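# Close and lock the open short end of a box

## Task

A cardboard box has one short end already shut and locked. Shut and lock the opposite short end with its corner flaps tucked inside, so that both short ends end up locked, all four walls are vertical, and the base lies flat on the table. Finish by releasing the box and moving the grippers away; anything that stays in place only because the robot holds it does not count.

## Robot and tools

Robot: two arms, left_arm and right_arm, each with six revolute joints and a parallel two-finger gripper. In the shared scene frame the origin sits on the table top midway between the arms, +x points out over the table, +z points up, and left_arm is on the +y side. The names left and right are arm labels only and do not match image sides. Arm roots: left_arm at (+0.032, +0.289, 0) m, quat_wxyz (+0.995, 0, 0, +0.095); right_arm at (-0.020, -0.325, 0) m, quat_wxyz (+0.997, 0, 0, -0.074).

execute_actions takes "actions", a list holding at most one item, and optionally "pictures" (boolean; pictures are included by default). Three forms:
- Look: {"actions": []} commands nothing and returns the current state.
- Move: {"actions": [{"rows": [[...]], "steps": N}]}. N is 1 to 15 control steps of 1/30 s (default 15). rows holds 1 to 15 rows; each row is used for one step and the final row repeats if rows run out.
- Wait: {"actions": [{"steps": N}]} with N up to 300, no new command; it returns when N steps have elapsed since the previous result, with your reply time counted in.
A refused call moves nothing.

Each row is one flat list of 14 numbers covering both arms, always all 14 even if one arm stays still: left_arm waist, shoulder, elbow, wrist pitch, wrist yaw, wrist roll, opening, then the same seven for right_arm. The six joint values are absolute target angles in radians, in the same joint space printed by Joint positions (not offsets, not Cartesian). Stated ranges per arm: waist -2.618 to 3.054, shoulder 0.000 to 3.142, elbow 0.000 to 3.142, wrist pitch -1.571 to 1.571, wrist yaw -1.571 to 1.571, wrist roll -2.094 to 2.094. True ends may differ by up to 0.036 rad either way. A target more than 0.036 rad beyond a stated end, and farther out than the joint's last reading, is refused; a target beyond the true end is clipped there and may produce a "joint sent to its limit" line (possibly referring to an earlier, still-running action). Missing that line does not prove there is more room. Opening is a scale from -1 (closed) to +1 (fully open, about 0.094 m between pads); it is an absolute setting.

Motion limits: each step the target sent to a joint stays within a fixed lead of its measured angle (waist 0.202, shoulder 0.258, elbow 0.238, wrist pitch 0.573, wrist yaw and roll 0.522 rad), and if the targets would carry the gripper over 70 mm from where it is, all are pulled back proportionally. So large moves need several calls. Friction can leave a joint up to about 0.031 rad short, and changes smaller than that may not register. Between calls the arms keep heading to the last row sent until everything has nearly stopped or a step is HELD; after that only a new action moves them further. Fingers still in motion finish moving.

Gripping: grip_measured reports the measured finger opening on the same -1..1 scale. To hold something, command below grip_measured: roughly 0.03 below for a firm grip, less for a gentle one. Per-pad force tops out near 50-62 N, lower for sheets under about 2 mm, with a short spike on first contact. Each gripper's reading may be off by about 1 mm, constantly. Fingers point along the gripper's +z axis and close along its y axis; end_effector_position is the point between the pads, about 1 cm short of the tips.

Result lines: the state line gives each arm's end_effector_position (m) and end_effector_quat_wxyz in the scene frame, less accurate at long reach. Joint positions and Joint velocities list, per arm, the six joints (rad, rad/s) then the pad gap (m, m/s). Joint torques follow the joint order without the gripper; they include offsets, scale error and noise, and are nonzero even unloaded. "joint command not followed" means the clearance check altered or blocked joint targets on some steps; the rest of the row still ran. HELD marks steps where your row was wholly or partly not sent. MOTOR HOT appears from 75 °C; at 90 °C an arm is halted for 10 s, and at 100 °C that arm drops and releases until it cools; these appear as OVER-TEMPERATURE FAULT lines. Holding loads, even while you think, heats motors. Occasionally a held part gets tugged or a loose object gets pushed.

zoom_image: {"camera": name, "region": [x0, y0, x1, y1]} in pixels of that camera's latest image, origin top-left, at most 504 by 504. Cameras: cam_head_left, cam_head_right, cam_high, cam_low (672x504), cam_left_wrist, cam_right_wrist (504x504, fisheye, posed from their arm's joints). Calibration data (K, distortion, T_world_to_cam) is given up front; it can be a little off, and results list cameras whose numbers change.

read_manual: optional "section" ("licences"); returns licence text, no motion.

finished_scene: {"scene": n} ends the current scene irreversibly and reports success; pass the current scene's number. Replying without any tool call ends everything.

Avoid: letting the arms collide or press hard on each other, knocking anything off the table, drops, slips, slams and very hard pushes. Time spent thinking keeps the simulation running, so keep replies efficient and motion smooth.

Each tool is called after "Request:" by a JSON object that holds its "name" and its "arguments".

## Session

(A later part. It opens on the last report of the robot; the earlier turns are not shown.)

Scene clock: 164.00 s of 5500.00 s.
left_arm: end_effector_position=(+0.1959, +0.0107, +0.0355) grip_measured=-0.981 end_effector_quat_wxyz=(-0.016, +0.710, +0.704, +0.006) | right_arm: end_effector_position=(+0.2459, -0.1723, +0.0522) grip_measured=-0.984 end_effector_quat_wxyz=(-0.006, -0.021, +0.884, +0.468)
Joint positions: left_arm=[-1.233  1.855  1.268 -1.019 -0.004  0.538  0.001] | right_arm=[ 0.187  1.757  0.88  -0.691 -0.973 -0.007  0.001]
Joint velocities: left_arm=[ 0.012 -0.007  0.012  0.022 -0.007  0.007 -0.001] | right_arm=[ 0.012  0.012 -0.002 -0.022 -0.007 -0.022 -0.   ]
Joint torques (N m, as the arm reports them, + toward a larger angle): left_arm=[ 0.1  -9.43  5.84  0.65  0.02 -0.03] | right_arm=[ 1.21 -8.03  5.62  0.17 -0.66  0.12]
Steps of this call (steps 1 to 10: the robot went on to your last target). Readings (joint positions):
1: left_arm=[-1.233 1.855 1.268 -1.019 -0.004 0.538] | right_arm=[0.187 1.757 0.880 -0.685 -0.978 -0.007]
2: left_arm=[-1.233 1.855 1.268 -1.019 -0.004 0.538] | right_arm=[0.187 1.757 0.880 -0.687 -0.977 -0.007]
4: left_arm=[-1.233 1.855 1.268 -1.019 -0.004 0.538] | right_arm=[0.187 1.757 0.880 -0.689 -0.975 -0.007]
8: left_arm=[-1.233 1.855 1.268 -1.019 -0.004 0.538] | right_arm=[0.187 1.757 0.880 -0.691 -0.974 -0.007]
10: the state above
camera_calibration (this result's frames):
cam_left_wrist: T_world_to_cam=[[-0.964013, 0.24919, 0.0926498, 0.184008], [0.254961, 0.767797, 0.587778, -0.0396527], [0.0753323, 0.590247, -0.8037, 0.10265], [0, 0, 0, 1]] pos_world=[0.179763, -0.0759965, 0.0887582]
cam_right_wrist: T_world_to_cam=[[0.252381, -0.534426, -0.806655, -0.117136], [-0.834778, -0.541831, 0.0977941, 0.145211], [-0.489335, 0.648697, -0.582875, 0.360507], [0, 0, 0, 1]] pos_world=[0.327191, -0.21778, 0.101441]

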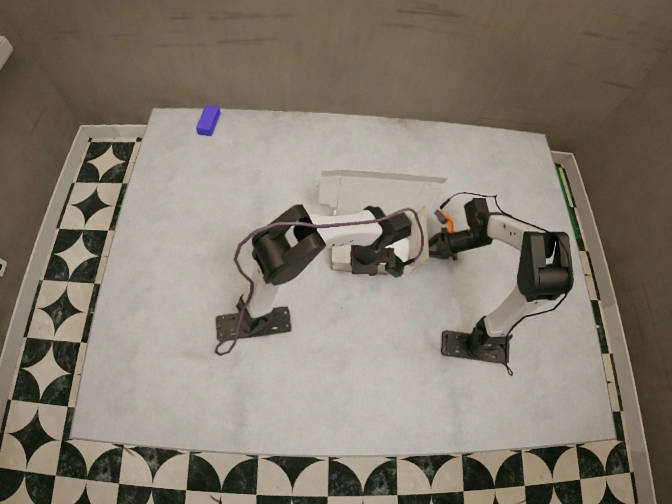

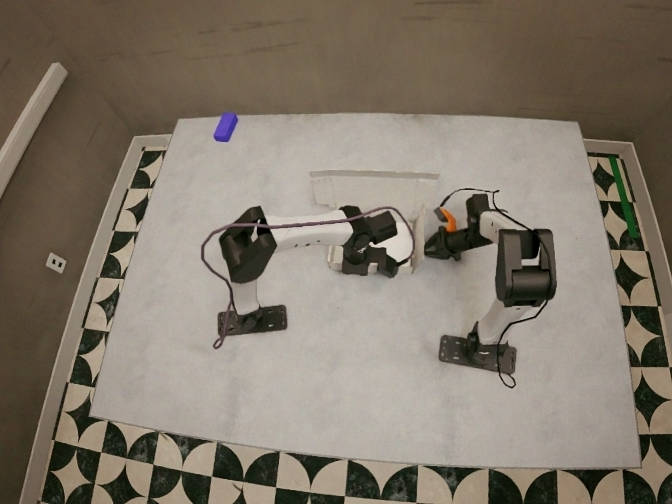

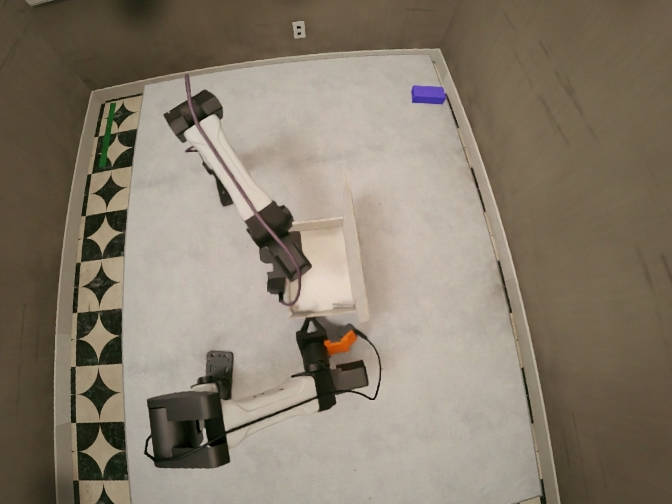

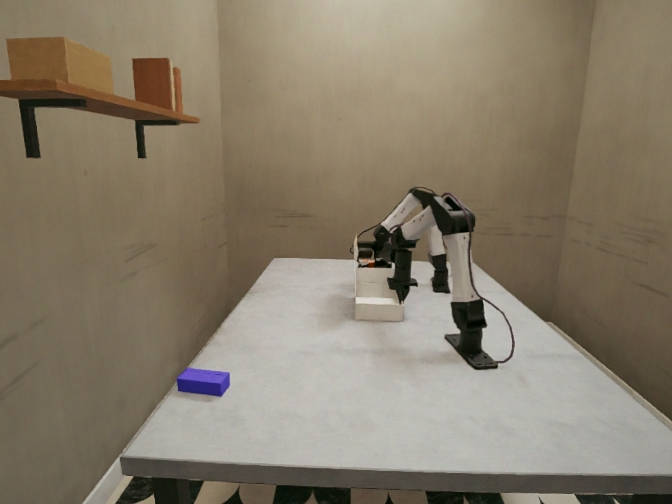

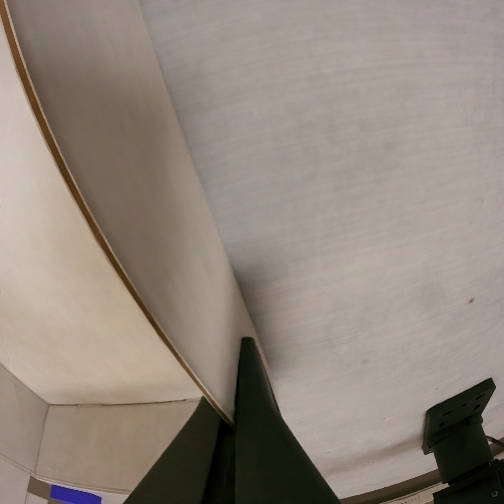

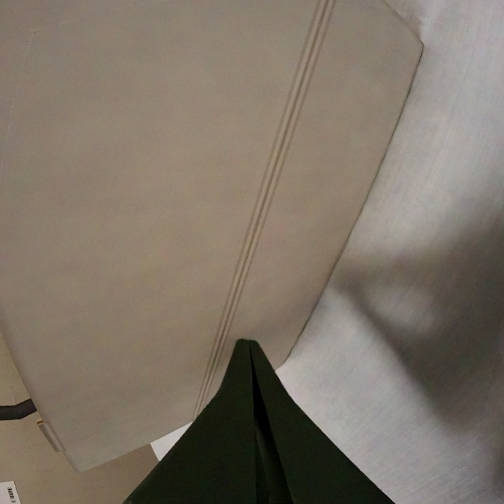

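Request:
{"name": "execute_actions", "arguments": {"actions": [{"rows":[[-1.23,1.87,1.25,-0.98,0,0.54,-1,0.2,1.75,0.92,-0.74,-1.02,0,-0.85],[-1.23,1.87,1.25,-0.98,0,0.54,-1,0.21,1.75,0.93,-0.75,-1.02,0,-0.65],[-1.23,1.87,1.25,-0.98,0,0.54,-1,0.22,1.75,0.94,-0.76,-1.02,0,-0.45],[-1.23,1.87,1.25,-0.98,0,0.54,-1,0.235,1.75,0.95,-0.77,-1.02,0,-0.25],[-1.23,1.87,1.25,-0.98,0,0.54,-1,0.255,1.75,0.96,-0.77,-1.02,0.05,-0.04]],"steps":12}]}}

Request:
{"name": "execute_actions", "arguments": {"actions": [{"rows":[[-1.23,1.87,1.25,-0.98,0,0.54,-1,0.265,1.75,0.98,-0.81,-0.94,0.07,-0.04],[-1.23,1.87,1.25,-0.98,0,0.54,-1,0.28,1.75,1.0,-0.84,-0.89,0.09,-0.04],[-1.23,1.87,1.25,-0.98,0,0.54,-1,0.3,1.75,1.02,-0.86,-0.84,0.11,-0.04],[-1.23,1.87,1.25,-0.98,0,0.54,-1,0.32,1.75,1.04,-0.89,-0.79,0.13,-0.04],[-1.23,1.87,1.25,-0.98,0,0.54,-1,0.335,1.75,1.06,-0.91,-0.75,0.15,-0.04],[-1.23,1.87,1.25,-0.98,0,0.54,-1,0.355,1.75,1.08,-0.93,-0.71,0.18,-0.04],[-1.23,1.87,1.25,-0.98,0,0.54,-1,0.37,1.755,1.095,-0.95,-0.67,0.2,-0.04],[-1.23,1.87,1.25,-0.98,0,0.54,-1,0.39,1.76,1.115,-0.96,-0.63,0.22,-0.04],[-1.23,1.87,1.25,-0.98,0,0.54,-1,0.41,1.765,1.13,-0.98,-0.6,0.24,-0.04],[-1.23,1.87,1.25,-0.98,0,0.54,-1,0.43,1.77,1.15,-0.99,-0.56,0.26,-0.04],[-1.23,1.87,1.25,-0.98,0,0.54,-1,0.445,1.77,1.165,-1.0,-0.52,0.28,-0.04],[-1.23,1.87,1.25,-0.98,0,0.54,-1,0.465,1.775,1.18,-1.01,-0.51,0.3,-0.04],[-1.23,1.87,1.25,-0.98,0,0.54,-1,0.485,1.78,1.2,-1.01,-0.51,0.3,-0.04],[-1.23,1.87,1.25,-0.98,0,0.54,-1,0.5,1.78,1.215,-1.01,-0.51,0.3,-0.04]],"steps":15}], "pictures": false}}

Request:
{"name": "execute_actions", "arguments": {"actions": [{"steps":10}]}}

Request:
{"name": "zoom_image", "arguments": {"camera": "cam_head_right", "region": [350,160,510,290]}}

Scene clock: 181.37 s of 5500.00 s.
left_arm: end_effector_position=(+0.1962, +0.0129, +0.0356) grip_measured=-0.981 end_effector_quat_wxyz=(-0.019, +0.707, +0.707, +0.010) | right_arm: end_effector_position=(+0.2456, -0.1561, +0.0674) grip_measured=-0.042 end_effector_quat_wxyz=(-0.030, -0.025, +0.879, +0.475)
Joint positions: left_arm=[-1.231  1.855  1.268 -1.026 -0.009  0.531  0.001] | right_arm=[ 0.238  1.757  0.939 -0.754 -0.993  0.034  0.045]
Joint velocities: left_arm=[ 0.007 -0.022 -0.012 -0.095  0.022 -0.037 -0.001] | right_arm=[ 0.007  0.002  0.002 -0.022 -0.139  0.022 -0.   ]
Joint torques (N m, as the arm reports them, + toward a larger angle): left_arm=[-0.03 -9.39  5.71  0.69  0.08  0.02] | right_arm=[ 1.48 -7.41  6.49  0.23 -0.57  0.15]
Steps of this call (steps 1 to 15: the robot went on to your last target; steps 16 to 90: nothing new was sent; then 13.97 s passed at rest; steps 91 to 102: all 12 steps of this action). Readings (joint positions):
91: left_arm=[-1.233 1.855 1.268 -1.019 -0.004 0.538] | right_arm=[0.187 1.757 0.882 -0.697 -0.973 -0.007]
92: left_arm=[-1.233 1.855 1.268 -1.020 -0.005 0.537] | right_arm=[0.187 1.757 0.887 -0.707 -0.972 -0.006]
94: left_arm=[-1.233 1.855 1.268 -1.020 -0.005 0.537] | right_arm=[0.194 1.757 0.904 -0.726 -0.972 -0.006]
98: left_arm=[-1.231 1.855 1.268 -1.026 -0.009 0.532] | right_arm=[0.229 1.757 0.936 -0.746 -0.976 0.022]
102: the state above
camera_calibration (this result's frames):
cam_left_wrist: T_world_to_cam=[[-0.966089, 0.240489, 0.0940051, 0.184274], [0.248249, 0.764941, 0.594338, -0.0403263], [0.0710233, 0.59752, -0.798703, 0.101975], [0, 0, 0, 1]] pos_world=[0.180794, -0.074401, 0.0880926]
cam_right_wrist: T_world_to_cam=[[0.237221, -0.513272, -0.824789, -0.0879047], [-0.814349, -0.567993, 0.119248, 0.141689], [-0.529681, 0.643378, -0.552723, 0.365749], [0, 0, 0, 1]] pos_world=[0.329967, -0.199956, 0.112759]

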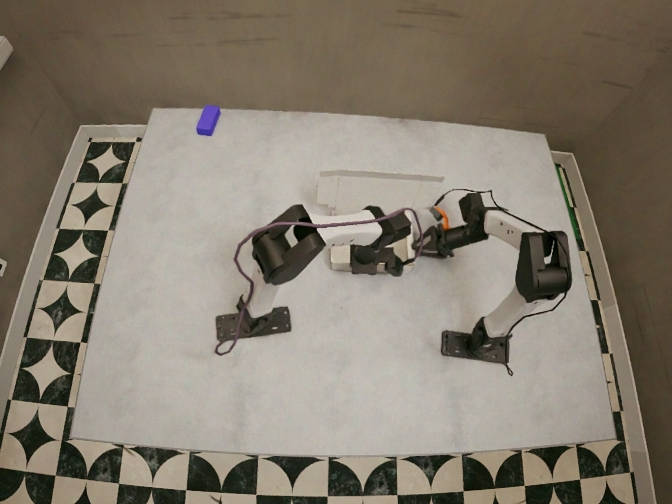

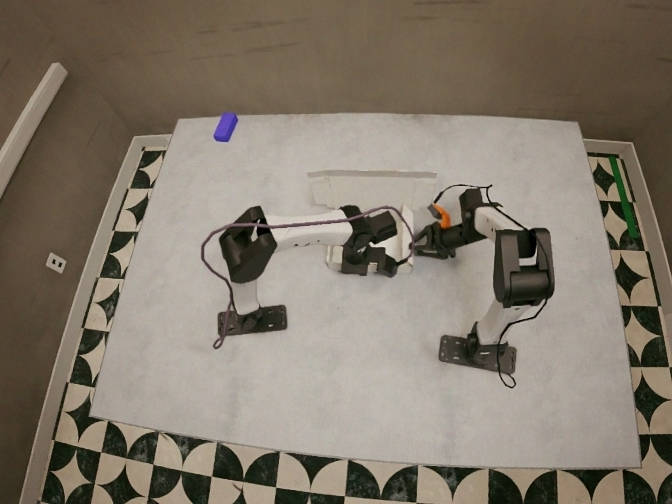

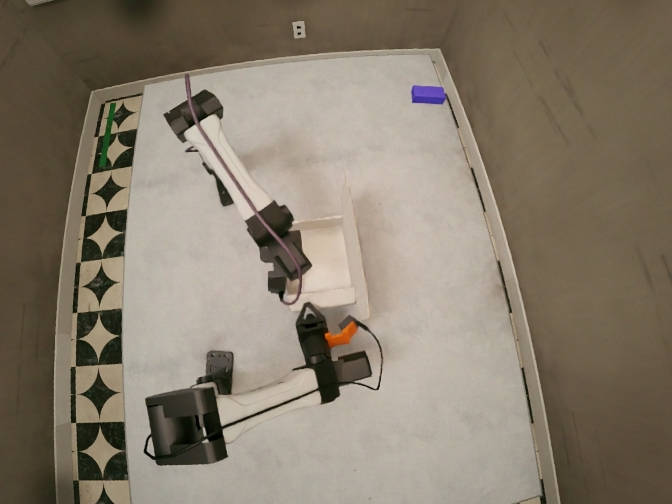

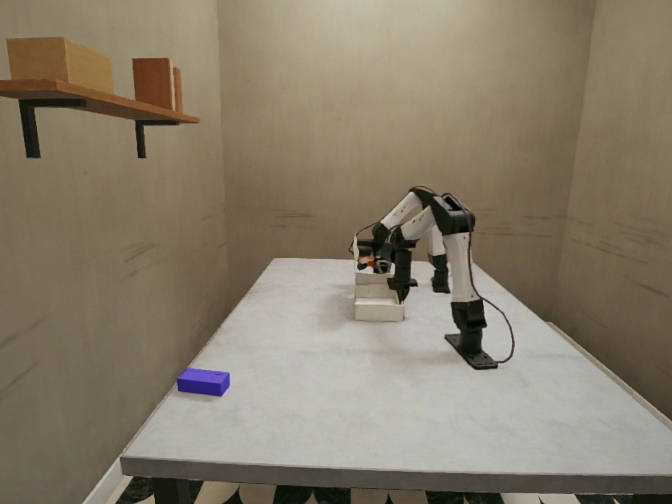

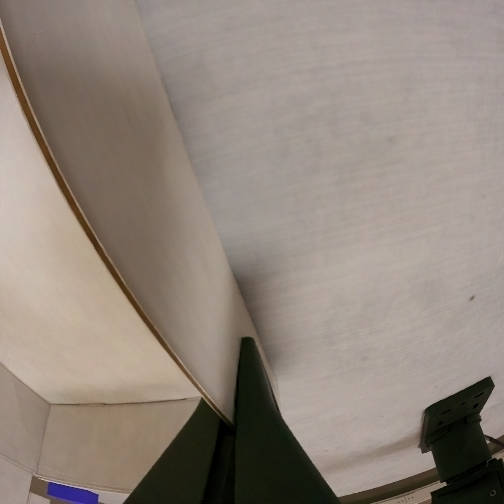

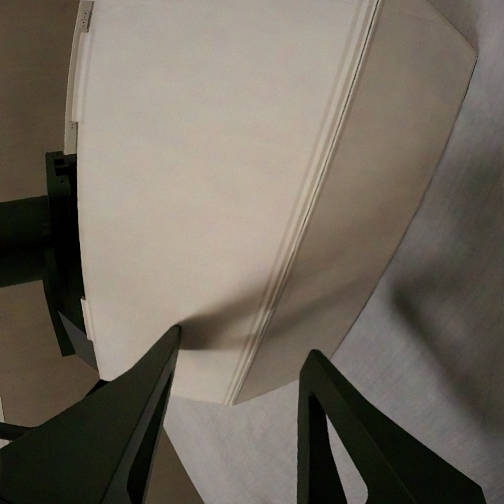

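Scene clock: 181.87 s of 5500.00 s.
left_arm: end_effector_position=(+0.1962, +0.0129, +0.0356) grip_measured=-0.981 end_effector_quat_wxyz=(-0.019, +0.707, +0.707, +0.010) | right_arm: end_effector_position=(+0.2453, -0.1369, +0.0710) grip_measured=-0.042 end_effector_quat_wxyz=(-0.072, -0.038, +0.958, +0.275)
Joint positions: left_arm=[-1.231  1.855  1.268 -1.026 -0.009  0.531  0.001] | right_arm=[ 0.472  1.76   1.181 -0.973 -0.576  0.25   0.045]
Joint velocities: left_arm=[-0.017 -0.012 -0.007 -0.007 -0.037 -0.007 -0.   ] | right_arm=[ 0.447  0.046  0.33  -0.168  0.623  0.256 -0.001]
Joint torques (N m, as the arm reports them, + toward a larger angle): left_arm=[-0.02 -9.37  5.78  0.68  0.07  0.02] | right_arm=[ 0.15 -6.08  6.53  0.28 -0.49  0.15]
Steps of this call (steps 1 to 15: all 15 steps of this action). Readings (joint positions):
1: left_arm=[-1.231 1.855 1.268 -1.026 -0.009 0.531] | right_arm=[0.240 1.757 0.943 -0.761 -0.987 0.039]
2: left_arm=[-1.231 1.855 1.268 -1.026 -0.009 0.531] | right_arm=[0.244 1.757 0.952 -0.776 -0.973 0.046]
4: left_arm=[-1.231 1.855 1.268 -1.026 -0.009 0.531] | right_arm=[0.266 1.757 0.984 -0.811 -0.923 0.068]
8: left_arm=[-1.231 1.855 1.268 -1.026 -0.009 0.531] | right_arm=[0.340 1.757 1.064 -0.882 -0.783 0.134]
15: the state above

Scene clock: 182.20 s of 5500.00 s.
left_arm: end_effector_position=(+0.1962, +0.0129, +0.0356) grip_measured=-0.981 end_effector_quat_wxyz=(-0.019, +0.707, +0.707, +0.010) | right_arm: end_effector_position=(+0.2439, -0.1408, +0.0680) grip_measured=-0.042 end_effector_quat_wxyz=(-0.075, -0.028, +0.967, +0.242)
Joint positions: left_arm=[-1.231  1.855  1.268 -1.026 -0.009  0.531  0.001] | right_arm=[ 0.491  1.762  1.196 -0.997 -0.513  0.287  0.045]
Joint velocities: left_arm=[-0.002 -0.022 -0.007 -0.037  0.007  0.007  0.002] | right_arm=[ 0.017  0.017 -0.002 -0.095  0.037  0.037  0.   ]
Joint torques (N m, as the arm reports them, + toward a larger angle): left_arm=[ 0.06 -9.43  5.67  0.68  0.08  0.02] | right_arm=[ 0.89 -6.24  6.98  0.26 -0.3   0.15]
Steps of this call (steps 1 to 10: the robot went on to your last target). Readings (joint positions):
1: left_arm=[-1.231 1.855 1.268 -1.026 -0.009 0.531] | right_arm=[0.483 1.761 1.189 -0.979 -0.557 0.259]
2: left_arm=[-1.231 1.855 1.268 -1.026 -0.009 0.531] | right_arm=[0.489 1.762 1.192 -0.982 -0.546 0.265]
4: left_arm=[-1.231 1.855 1.268 -1.026 -0.009 0.531] | right_arm=[0.491 1.762 1.196 -0.989 -0.533 0.274]
8: left_arm=[-1.231 1.855 1.268 -1.026 -0.009 0.531] | right_arm=[0.491 1.762 1.196 -0.995 -0.517 0.285]
10: the state above
camera_calibration (this result's frames):
cam_left_wrist: T_world_to_cam=[[-0.966089, 0.240489, 0.0940051, 0.184274], [0.248249, 0.764941, 0.594338, -0.0403263], [0.0710233, 0.59752, -0.798703, 0.101975], [0, 0, 0, 1]] pos_world=[0.180794, -0.074401, 0.0880926]
cam_right_wrist: T_world_to_cam=[[0.236251, -0.836523, -0.494384, -0.146864], [-0.765795, -0.473469, 0.435184, 0.128897], [-0.598117, 0.275784, -0.752462, 0.333862], [0, 0, 0, 1]] pos_world=[0.333094, -0.153901, 0.122517]

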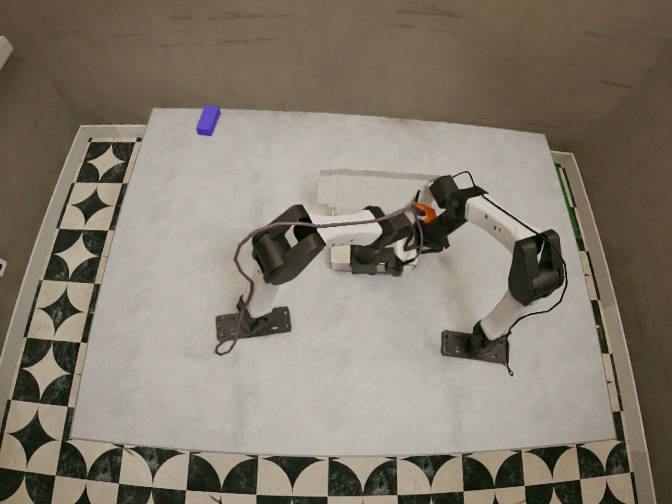

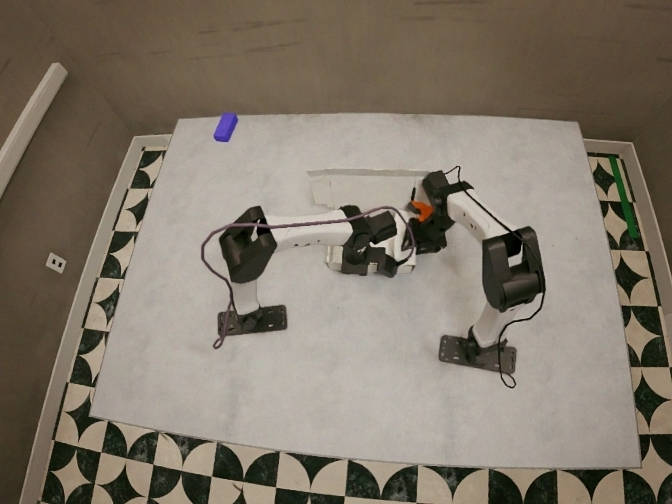

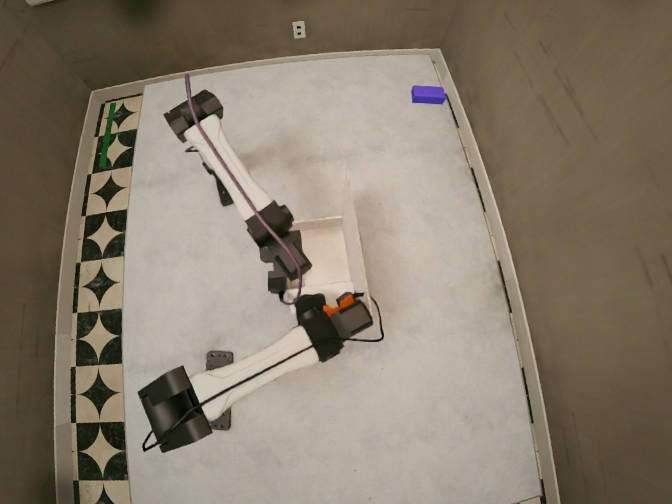

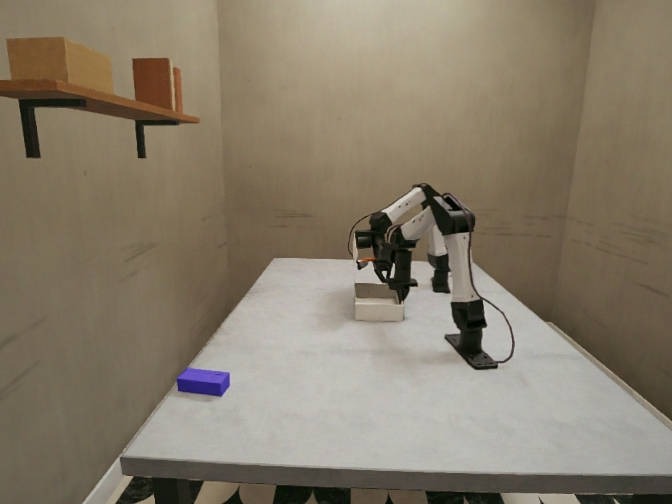

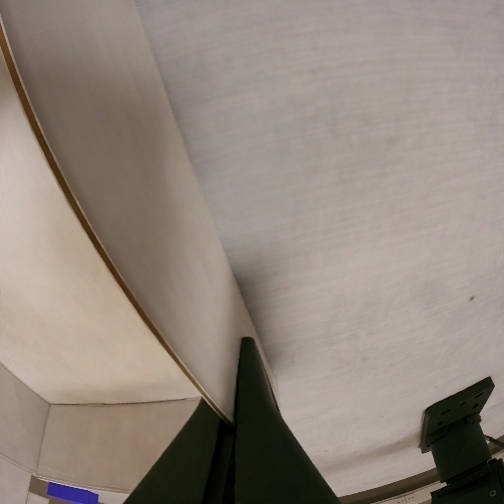

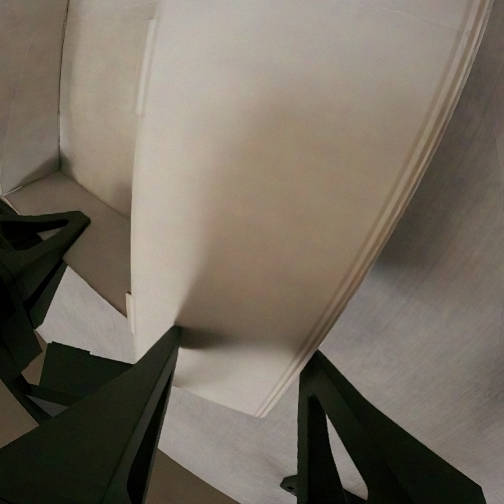

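Region (350, 160, 510, 290) of cam_head_right's 672x504 image, scaled by 3.150, with more detail than that image has; it fills the top 410 rows of this view, and the rest is white.

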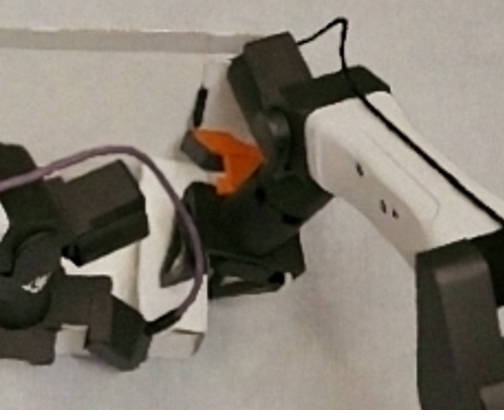

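Request:
{"name": "execute_actions", "arguments": {"actions": [{"rows":[[-1.23,1.87,1.25,-0.98,0,0.54,-1,0.5,1.795,1.215,-1.0,-0.47,0.32,-0.08],[-1.23,1.87,1.25,-0.98,0,0.54,-1,0.51,1.805,1.215,-0.99,-0.43,0.34,-0.1],[-1.23,1.87,1.25,-0.98,0,0.54,-1,0.525,1.815,1.215,-0.98,-0.39,0.36,-0.13],[-1.23,1.87,1.25,-0.98,0,0.54,-1,0.54,1.82,1.22,-0.98,-0.35,0.38,-0.16],[-1.23,1.87,1.25,-0.98,0,0.54,-1,0.555,1.825,1.22,-0.98,-0.32,0.4,-0.19],[-1.23,1.87,1.25,-0.98,0,0.54,-1,0.57,1.825,1.225,-0.98,-0.29,0.42,-0.22],[-1.23,1.87,1.25,-0.98,0,0.54,-1,0.585,1.825,1.225,-0.98,-0.26,0.44,-0.25],[-1.23,1.87,1.25,-0.98,0,0.54,-1,0.6,1.825,1.23,-0.98,-0.24,0.45,-0.28],[-1.23,1.87,1.25,-0.98,0,0.54,-1,0.615,1.825,1.23,-0.98,-0.24,0.45,-0.3],[-1.23,1.87,1.25,-0.98,0,0.54,-1,0.628,1.825,1.23,-0.98,-0.24,0.45,-0.32]],"steps":15}], "pictures": false}}

Request:
{"name": "execute_actions", "arguments": {"actions": [{"steps":10}]}}

Scene clock: 190.47 s of 5500.00 s.
left_arm: end_effector_position=(+0.1962, +0.0129, +0.0356) grip_measured=-0.981 end_effector_quat_wxyz=(-0.019, +0.706, +0.707, +0.010) | right_arm: end_effector_position=(+0.2432, -0.1443, +0.0506) grip_measured=-0.310 end_effector_quat_wxyz=(-0.062, -0.011, +0.991, +0.122)
Joint positions: left_arm=[-1.231  1.855  1.268 -1.026 -0.009  0.53   0.001] | right_arm=[ 0.602  1.796  1.229 -1.012 -0.274  0.432  0.032]
Joint velocities: left_arm=[-0.012  0.002 -0.002 -0.022  0.081 -0.022 -0.001] | right_arm=[ 0.017 -0.007 -0.007  0.007  0.007 -0.022 -0.   ]
Joint torques (N m, as the arm reports them, + toward a larger angle): left_arm=[ 0.02 -9.46  5.77  0.68  0.07  0.05] | right_arm=[ 2.16 -5.71  5.64  0.63  0.1   0.17]
Steps of this call (steps 1 to 30: the robot went on to your last target; steps 31 to 90: nothing new was sent; then 4.77 s passed at rest; steps 91 to 105: all 15 steps of this action). Readings (joint positions):
91: left_arm=[-1.231 1.855 1.268 -1.026 -0.009 0.531] | right_arm=[0.491 1.764 1.196 -1.000 -0.501 0.295]
92: left_arm=[-1.231 1.855 1.268 -1.026 -0.009 0.531] | right_arm=[0.491 1.766 1.196 -1.001 -0.490 0.301]
94: left_arm=[-1.231 1.855 1.268 -1.026 -0.009 0.531] | right_arm=[0.500 1.778 1.196 -1.001 -0.449 0.321]
98: left_arm=[-1.231 1.855 1.268 -1.026 -0.009 0.531] | right_arm=[0.551 1.796 1.214 -1.005 -0.363 0.380]
105: the state above

Scene clock: 190.80 s of 5500.00 s.
left_arm: end_effector_position=(+0.1962, +0.0129, +0.0356) grip_measured=-0.981 end_effector_quat_wxyz=(-0.019, +0.706, +0.707, +0.010) | right_arm: end_effector_position=(+0.2431, -0.1444, +0.0505) grip_measured=-0.310 end_effector_quat_wxyz=(-0.062, -0.010, +0.991, +0.121)
Joint positions: left_arm=[-1.231  1.855  1.268 -1.026 -0.009  0.53   0.001] | right_arm=[ 0.603  1.796  1.229 -1.012 -0.272  0.435  0.032]
Joint velocities: left_arm=[ 0.007  0.002 -0.012 -0.022 -0.051 -0.007  0.   ] | right_arm=[ 0.007  0.002  0.002  0.081 -0.037  0.037  0.001]
Joint torques (N m, as the arm reports them, + toward a larger angle): left_arm=[ 0.01 -9.4   5.63  0.67  0.07  0.05] | right_arm=[ 2.27 -5.59  5.68  0.62  0.14  0.26]
Steps of this call (steps 1 to 10: the robot went on to your last target). Readings (joint positions):
1: left_arm=[-1.231 1.855 1.268 -1.026 -0.009 0.530] | right_arm=[0.603 1.796 1.229 -1.012 -0.273 0.434]
2: left_arm=[-1.231 1.855 1.268 -1.026 -0.009 0.530] | right_arm=[0.603 1.796 1.229 -1.012 -0.272 0.434]
4: left_arm=[-1.231 1.855 1.268 -1.026 -0.009 0.530] | right_arm=[0.603 1.796 1.229 -1.012 -0.272 0.435]
8: left_arm=[-1.231 1.855 1.268 -1.026 -0.009 0.530] | right_arm=[0.603 1.796 1.229 -1.012 -0.272 0.435]
10: the state above
camera_calibration (this result's frames):
cam_left_wrist: T_world_to_cam=[[-0.96646, 0.239014, 0.0939502, 0.184368], [0.247046, 0.765306, 0.594369, -0.040096], [0.0701618, 0.597644, -0.798686, 0.102142], [0, 0, 0, 1]] pos_world=[0.180924, -0.0744255, 0.0880898]
cam_right_wrist: T_world_to_cam=[[0.22457, -0.937544, -0.26567, -0.181639], [-0.789475, -0.334864, 0.514387, 0.156028], [-0.571224, 0.0942238, -0.815368, 0.291633], [0, 0, 0, 1]] pos_world=[0.330558, -0.145525, 0.109273]

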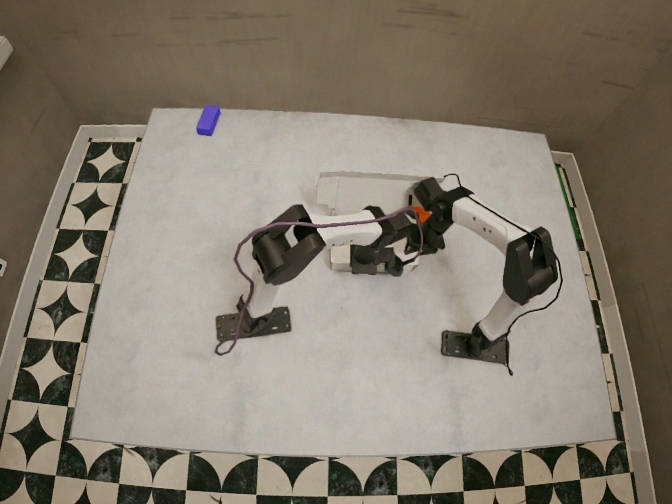

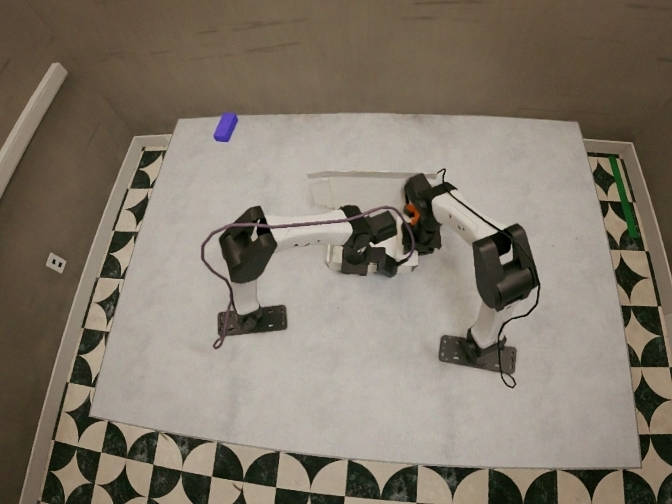

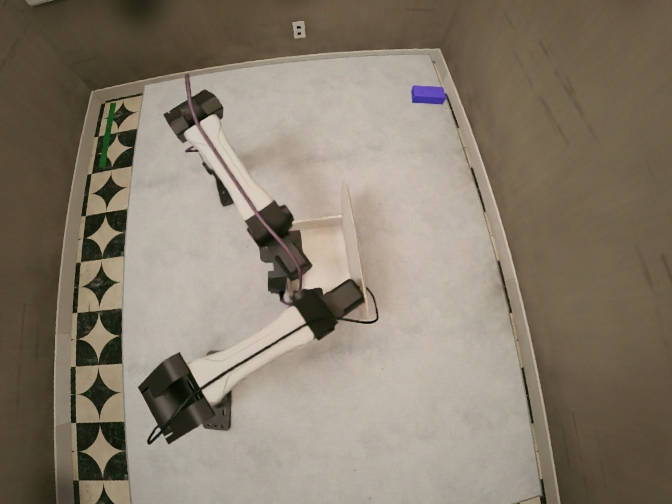

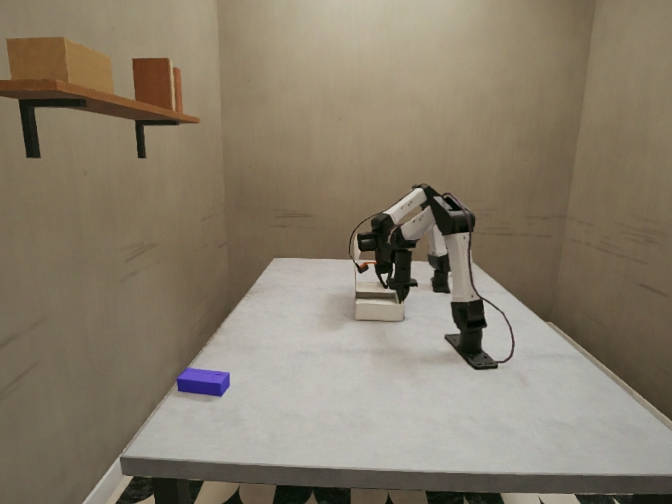

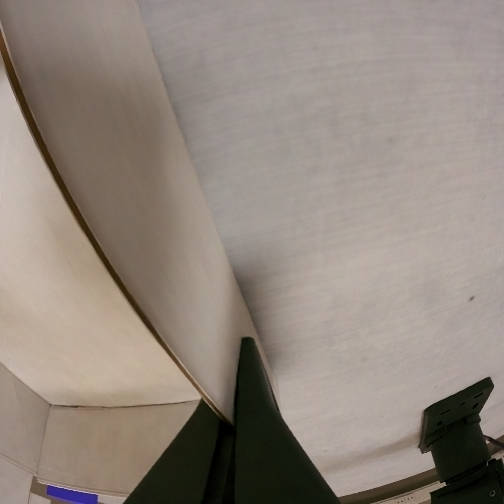

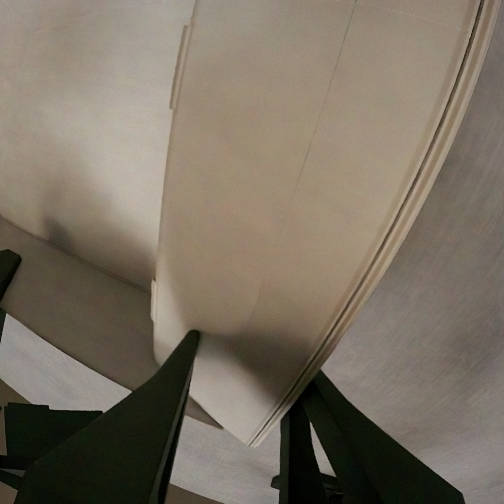

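Request:
{"name": "execute_actions", "arguments": {"actions": [{"rows":[[-1.23,1.87,1.25,-0.98,0,0.54,-1,0.63,1.8,1.24,-1.0,-0.27,0.47,-0.24],[-1.23,1.87,1.25,-0.98,0,0.54,-1,0.64,1.8,1.25,-1.0,-0.27,0.49,-0.16],[-1.23,1.87,1.25,-0.98,0,0.54,-1,0.65,1.805,1.26,-1.0,-0.27,0.5,-0.16],[-1.23,1.87,1.25,-0.98,0,0.54,-1,0.665,1.81,1.26,-1.0,-0.27,0.5,-0.16],[-1.23,1.87,1.25,-0.98,0,0.54,-1,0.665,1.82,1.26,-1.0,-0.27,0.5,-0.16],[-1.23,1.87,1.25,-0.98,0,0.54,-1,0.665,1.83,1.26,-1.0,-0.27,0.5,-0.16],[-1.23,1.87,1.25,-0.98,0,0.54,-1,0.665,1.84,1.26,-0.99,-0.27,0.5,-0.16],[-1.23,1.87,1.25,-0.98,0,0.54,-1,0.665,1.85,1.26,-0.98,-0.27,0.5,-0.16]],"steps":15}]}}

Scene clock: 196.43 s of 5500.00 s.
left_arm: end_effector_position=(+0.1962, +0.0130, +0.0356) grip_measured=-0.981 end_effector_quat_wxyz=(-0.019, +0.706, +0.707, +0.010) | right_arm: end_effector_position=(+0.2427, -0.1393, +0.0503) grip_measured=-0.161 end_effector_quat_wxyz=(-0.058, -0.003, +0.993, +0.101)
Joint positions: left_arm=[-1.231  1.855  1.268 -1.026 -0.009  0.53   0.001] | right_arm=[ 0.639  1.807  1.25  -1.022 -0.233  0.485  0.039]
Joint velocities: left_arm=[-0.007 -0.002  0.002 -0.007 -0.051  0.007  0.   ] | right_arm=[ 0.002  0.007  0.002 -0.081 -0.022 -0.051  0.   ]
Joint torques (N m, as the arm reports them, + toward a larger angle): left_arm=[-0.04 -9.38  5.59  0.71  0.06  0.05] | right_arm=[ 2.41 -4.71  6.29  0.72 -0.45  0.25]
Steps of this call (steps 1 to 15: the robot went on to your last target; steps 16 to 90: nothing new was sent; then 2.13 s passed at rest; steps 91 to 105: all 15 steps of this action). Readings (joint positions):
91: left_arm=[-1.231 1.855 1.268 -1.026 -0.009 0.530] | right_arm=[0.603 1.794 1.231 -1.013 -0.275 0.438]
92: left_arm=[-1.231 1.855 1.268 -1.026 -0.009 0.530] | right_arm=[0.606 1.793 1.234 -1.014 -0.275 0.445]
94: left_arm=[-1.231 1.855 1.268 -1.026 -0.009 0.530] | right_arm=[0.620 1.794 1.237 -1.014 -0.259 0.461]
98: left_arm=[-1.231 1.855 1.268 -1.026 -0.009 0.530] | right_arm=[0.638 1.801 1.245 -1.018 -0.232 0.480]
105: the state above
camera_calibration (this result's frames):
cam_left_wrist: T_world_to_cam=[[-0.966442, 0.238983, 0.0942157, 0.18429], [0.247161, 0.765111, 0.594573, -0.0401757], [0.0700074, 0.597907, -0.798503, 0.102121], [0, 0, 0, 1]] pos_world=[0.180886, -0.074362, 0.088068]
cam_right_wrist: T_world_to_cam=[[0.214494, -0.950409, -0.225199, -0.178193], [-0.796517, -0.303648, 0.522837, 0.163147], [-0.56529, 0.0672293, -0.822148, 0.285886], [0, 0, 0, 1]] pos_world=[0.329779, -0.139037, 0.109613]

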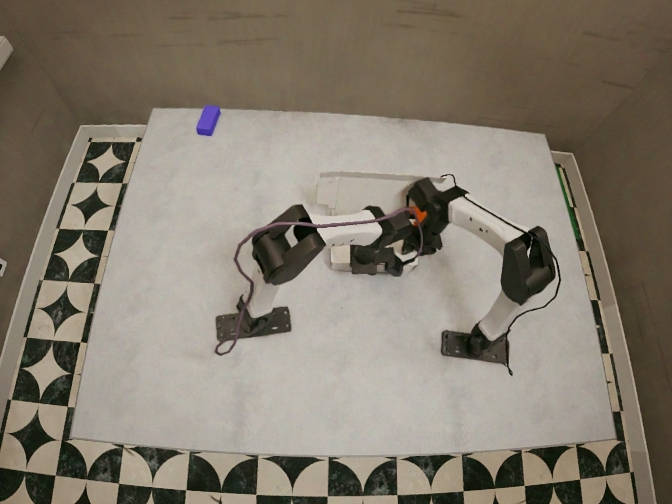

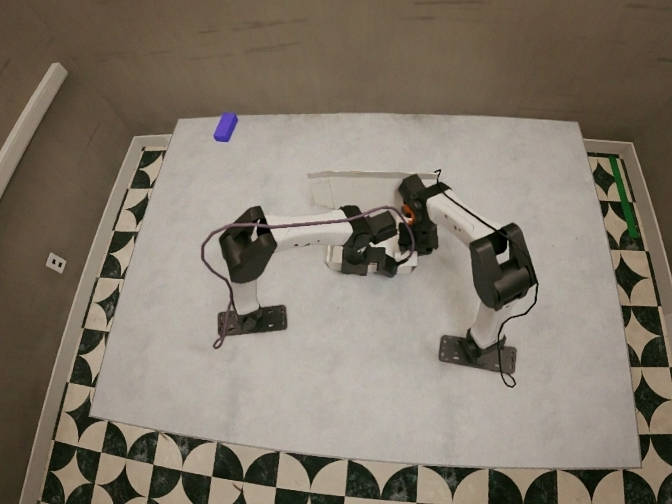

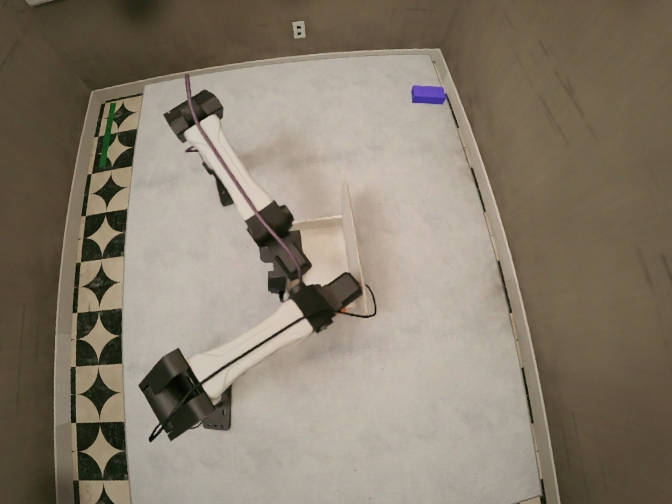

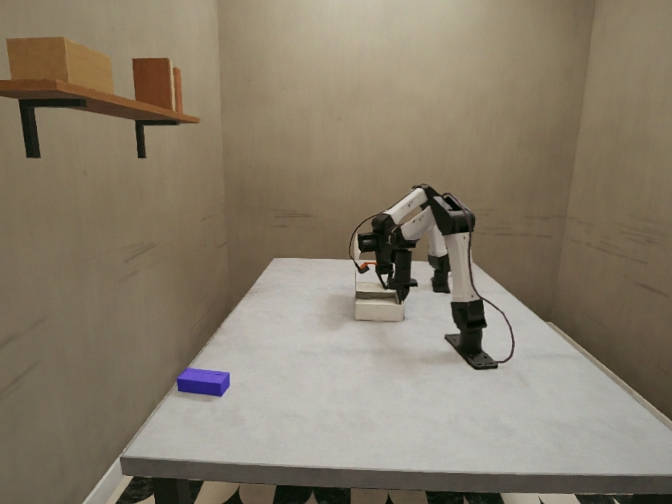

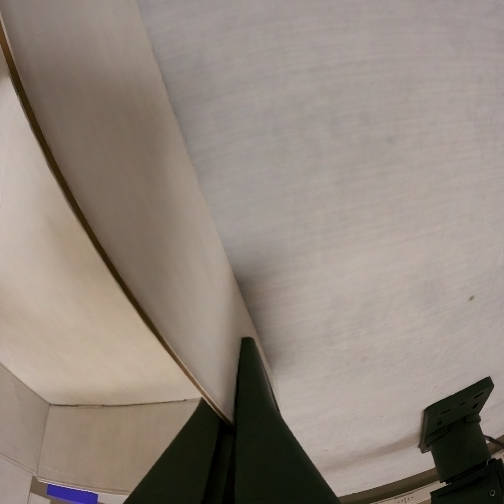

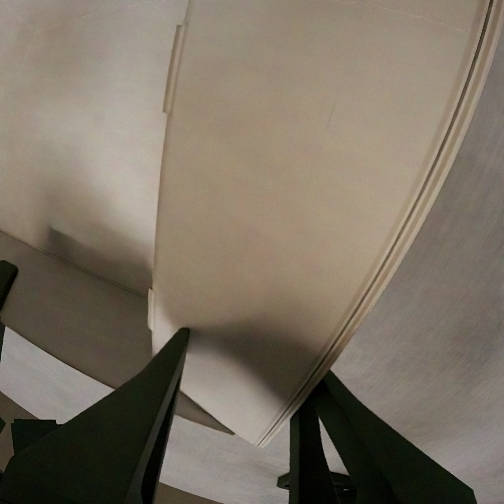

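The downward pressure is jamming the panel on the flaps, so I am relieving it and pushing the wall upright first.

Request:
{"name": "execute_actions", "arguments": {"actions": [{"rows":[[-1.23,1.87,1.25,-0.98,0,0.54,-1,0.65,1.785,1.265,-1.0,-0.3,0.5,-0.16],[-1.23,1.87,1.25,-0.98,0,0.54,-1,0.65,1.785,1.27,-1.0,-0.33,0.5,-0.16],[-1.23,1.87,1.25,-0.98,0,0.54,-1,0.65,1.785,1.275,-1.0,-0.36,0.5,-0.16]],"steps":15}]}}

Scene clock: 199.47 s of 5500.00 s.
left_arm: end_effector_position=(+0.1938, +0.0170, +0.0358) grip_measured=-0.981 end_effector_quat_wxyz=(-0.029, +0.707, +0.707, +0.012) | right_arm: end_effector_position=(+0.2402, -0.1347, +0.0529) grip_measured=-0.161 end_effector_quat_wxyz=(-0.064, -0.001, +0.991, +0.115)
Joint positions: left_arm=[-1.231  1.855  1.268 -1.046 -0.009  0.531  0.001] | right_arm=[ 0.639  1.803  1.25  -1.024 -0.264  0.489  0.039]
Joint velocities: left_arm=[-0.002 -0.007 -0.007  0.007  0.037 -0.007  0.   ] | right_arm=[-0.007 -0.012  0.007  0.051 -0.037 -0.037 -0.   ]
Joint torques (N m, as the arm reports them, + toward a larger angle): left_arm=[ 0.07 -9.37  5.74  0.82  0.07  0.05] | right_arm=[ 1.03 -9.4   7.36  0.51 -0.96  0.21]
Steps of this call (steps 1 to 15: the robot went on to your last target; steps 16 to 76: nothing new was sent; steps 77 to 91: all 15 steps of this action). Readings (joint positions):
77: left_arm=[-1.231 1.855 1.268 -1.026 -0.009 0.530] | right_arm=[0.639 1.805 1.250 -1.022 -0.234 0.485]
78: left_arm=[-1.231 1.855 1.268 -1.027 -0.009 0.530] | right_arm=[0.639 1.803 1.250 -1.022 -0.236 0.486]
80: left_arm=[-1.231 1.855 1.268 -1.033 -0.009 0.530] | right_arm=[0.639 1.803 1.250 -1.022 -0.247 0.487]
84: left_arm=[-1.231 1.855 1.268 -1.042 -0.009 0.530] | right_arm=[0.639 1.803 1.250 -1.024 -0.259 0.487]
91: the state above
camera_calibration (this result's frames):
cam_left_wrist: T_world_to_cam=[[-0.965189, 0.23843, 0.107526, 0.180298], [0.253859, 0.754978, 0.604619, -0.0443085], [0.0629797, 0.610868, -0.789224, 0.100876], [0, 0, 0, 1]] pos_world=[0.178917, -0.0711586, 0.0870169]
cam_right_wrist: T_world_to_cam=[[0.207239, -0.944513, -0.254846, -0.168638], [-0.790881, -0.315083, 0.524624, 0.158164], [-0.575812, 0.0928304, -0.812295, 0.291719], [0, 0, 0, 1]] pos_world=[0.328012, -0.136527, 0.111008]

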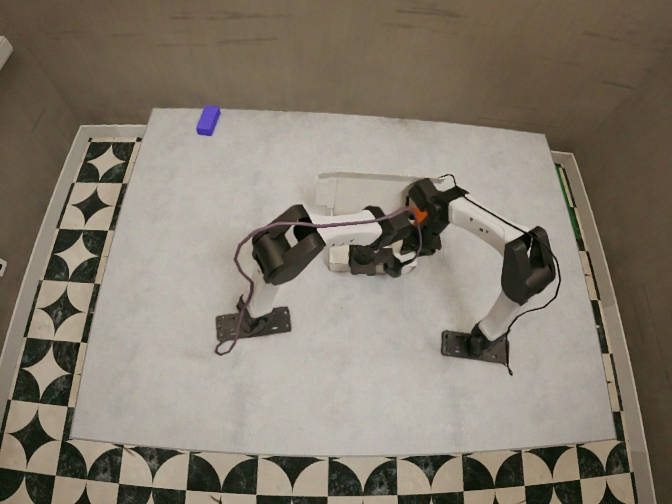

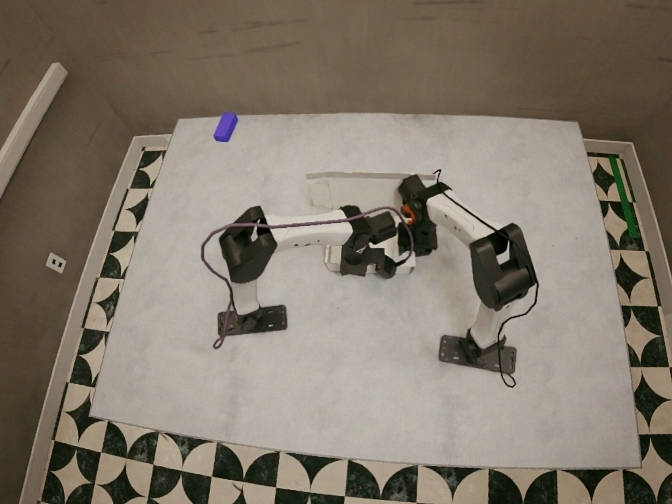

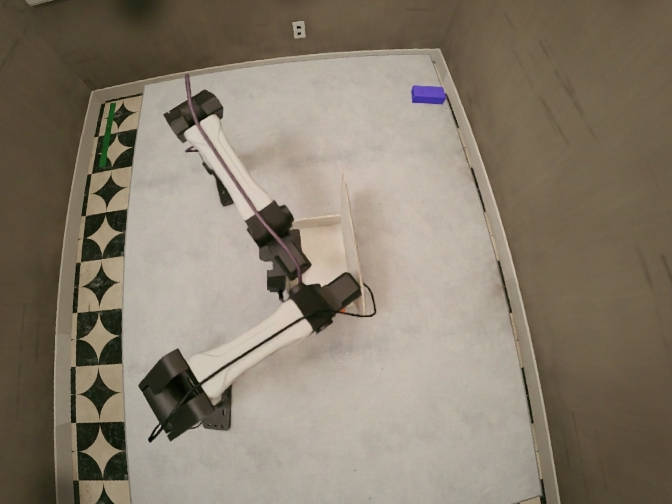

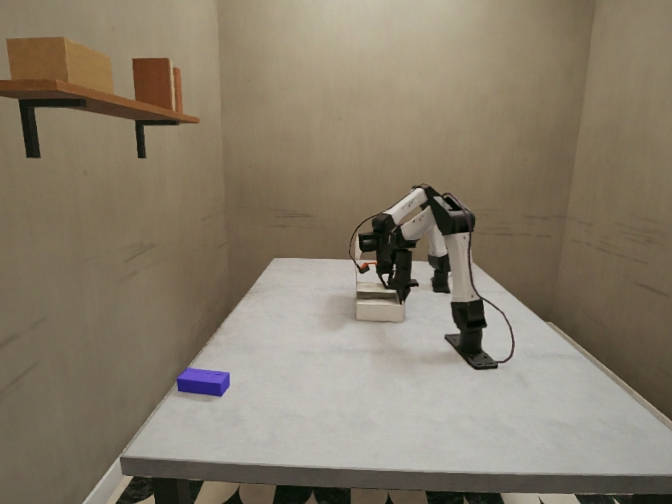

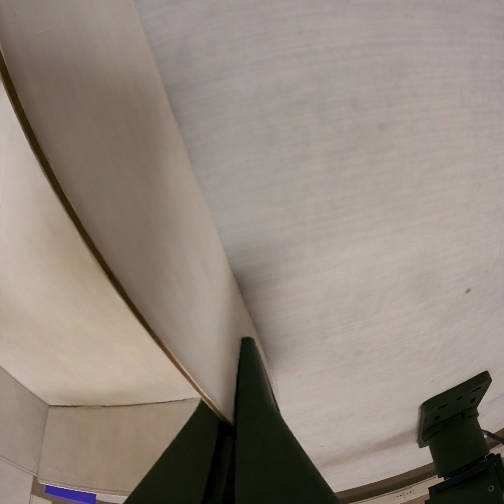

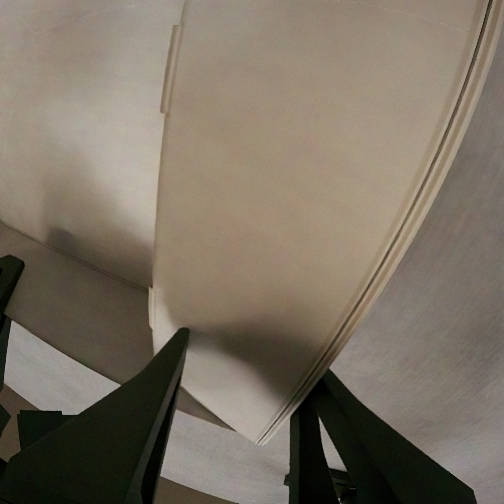

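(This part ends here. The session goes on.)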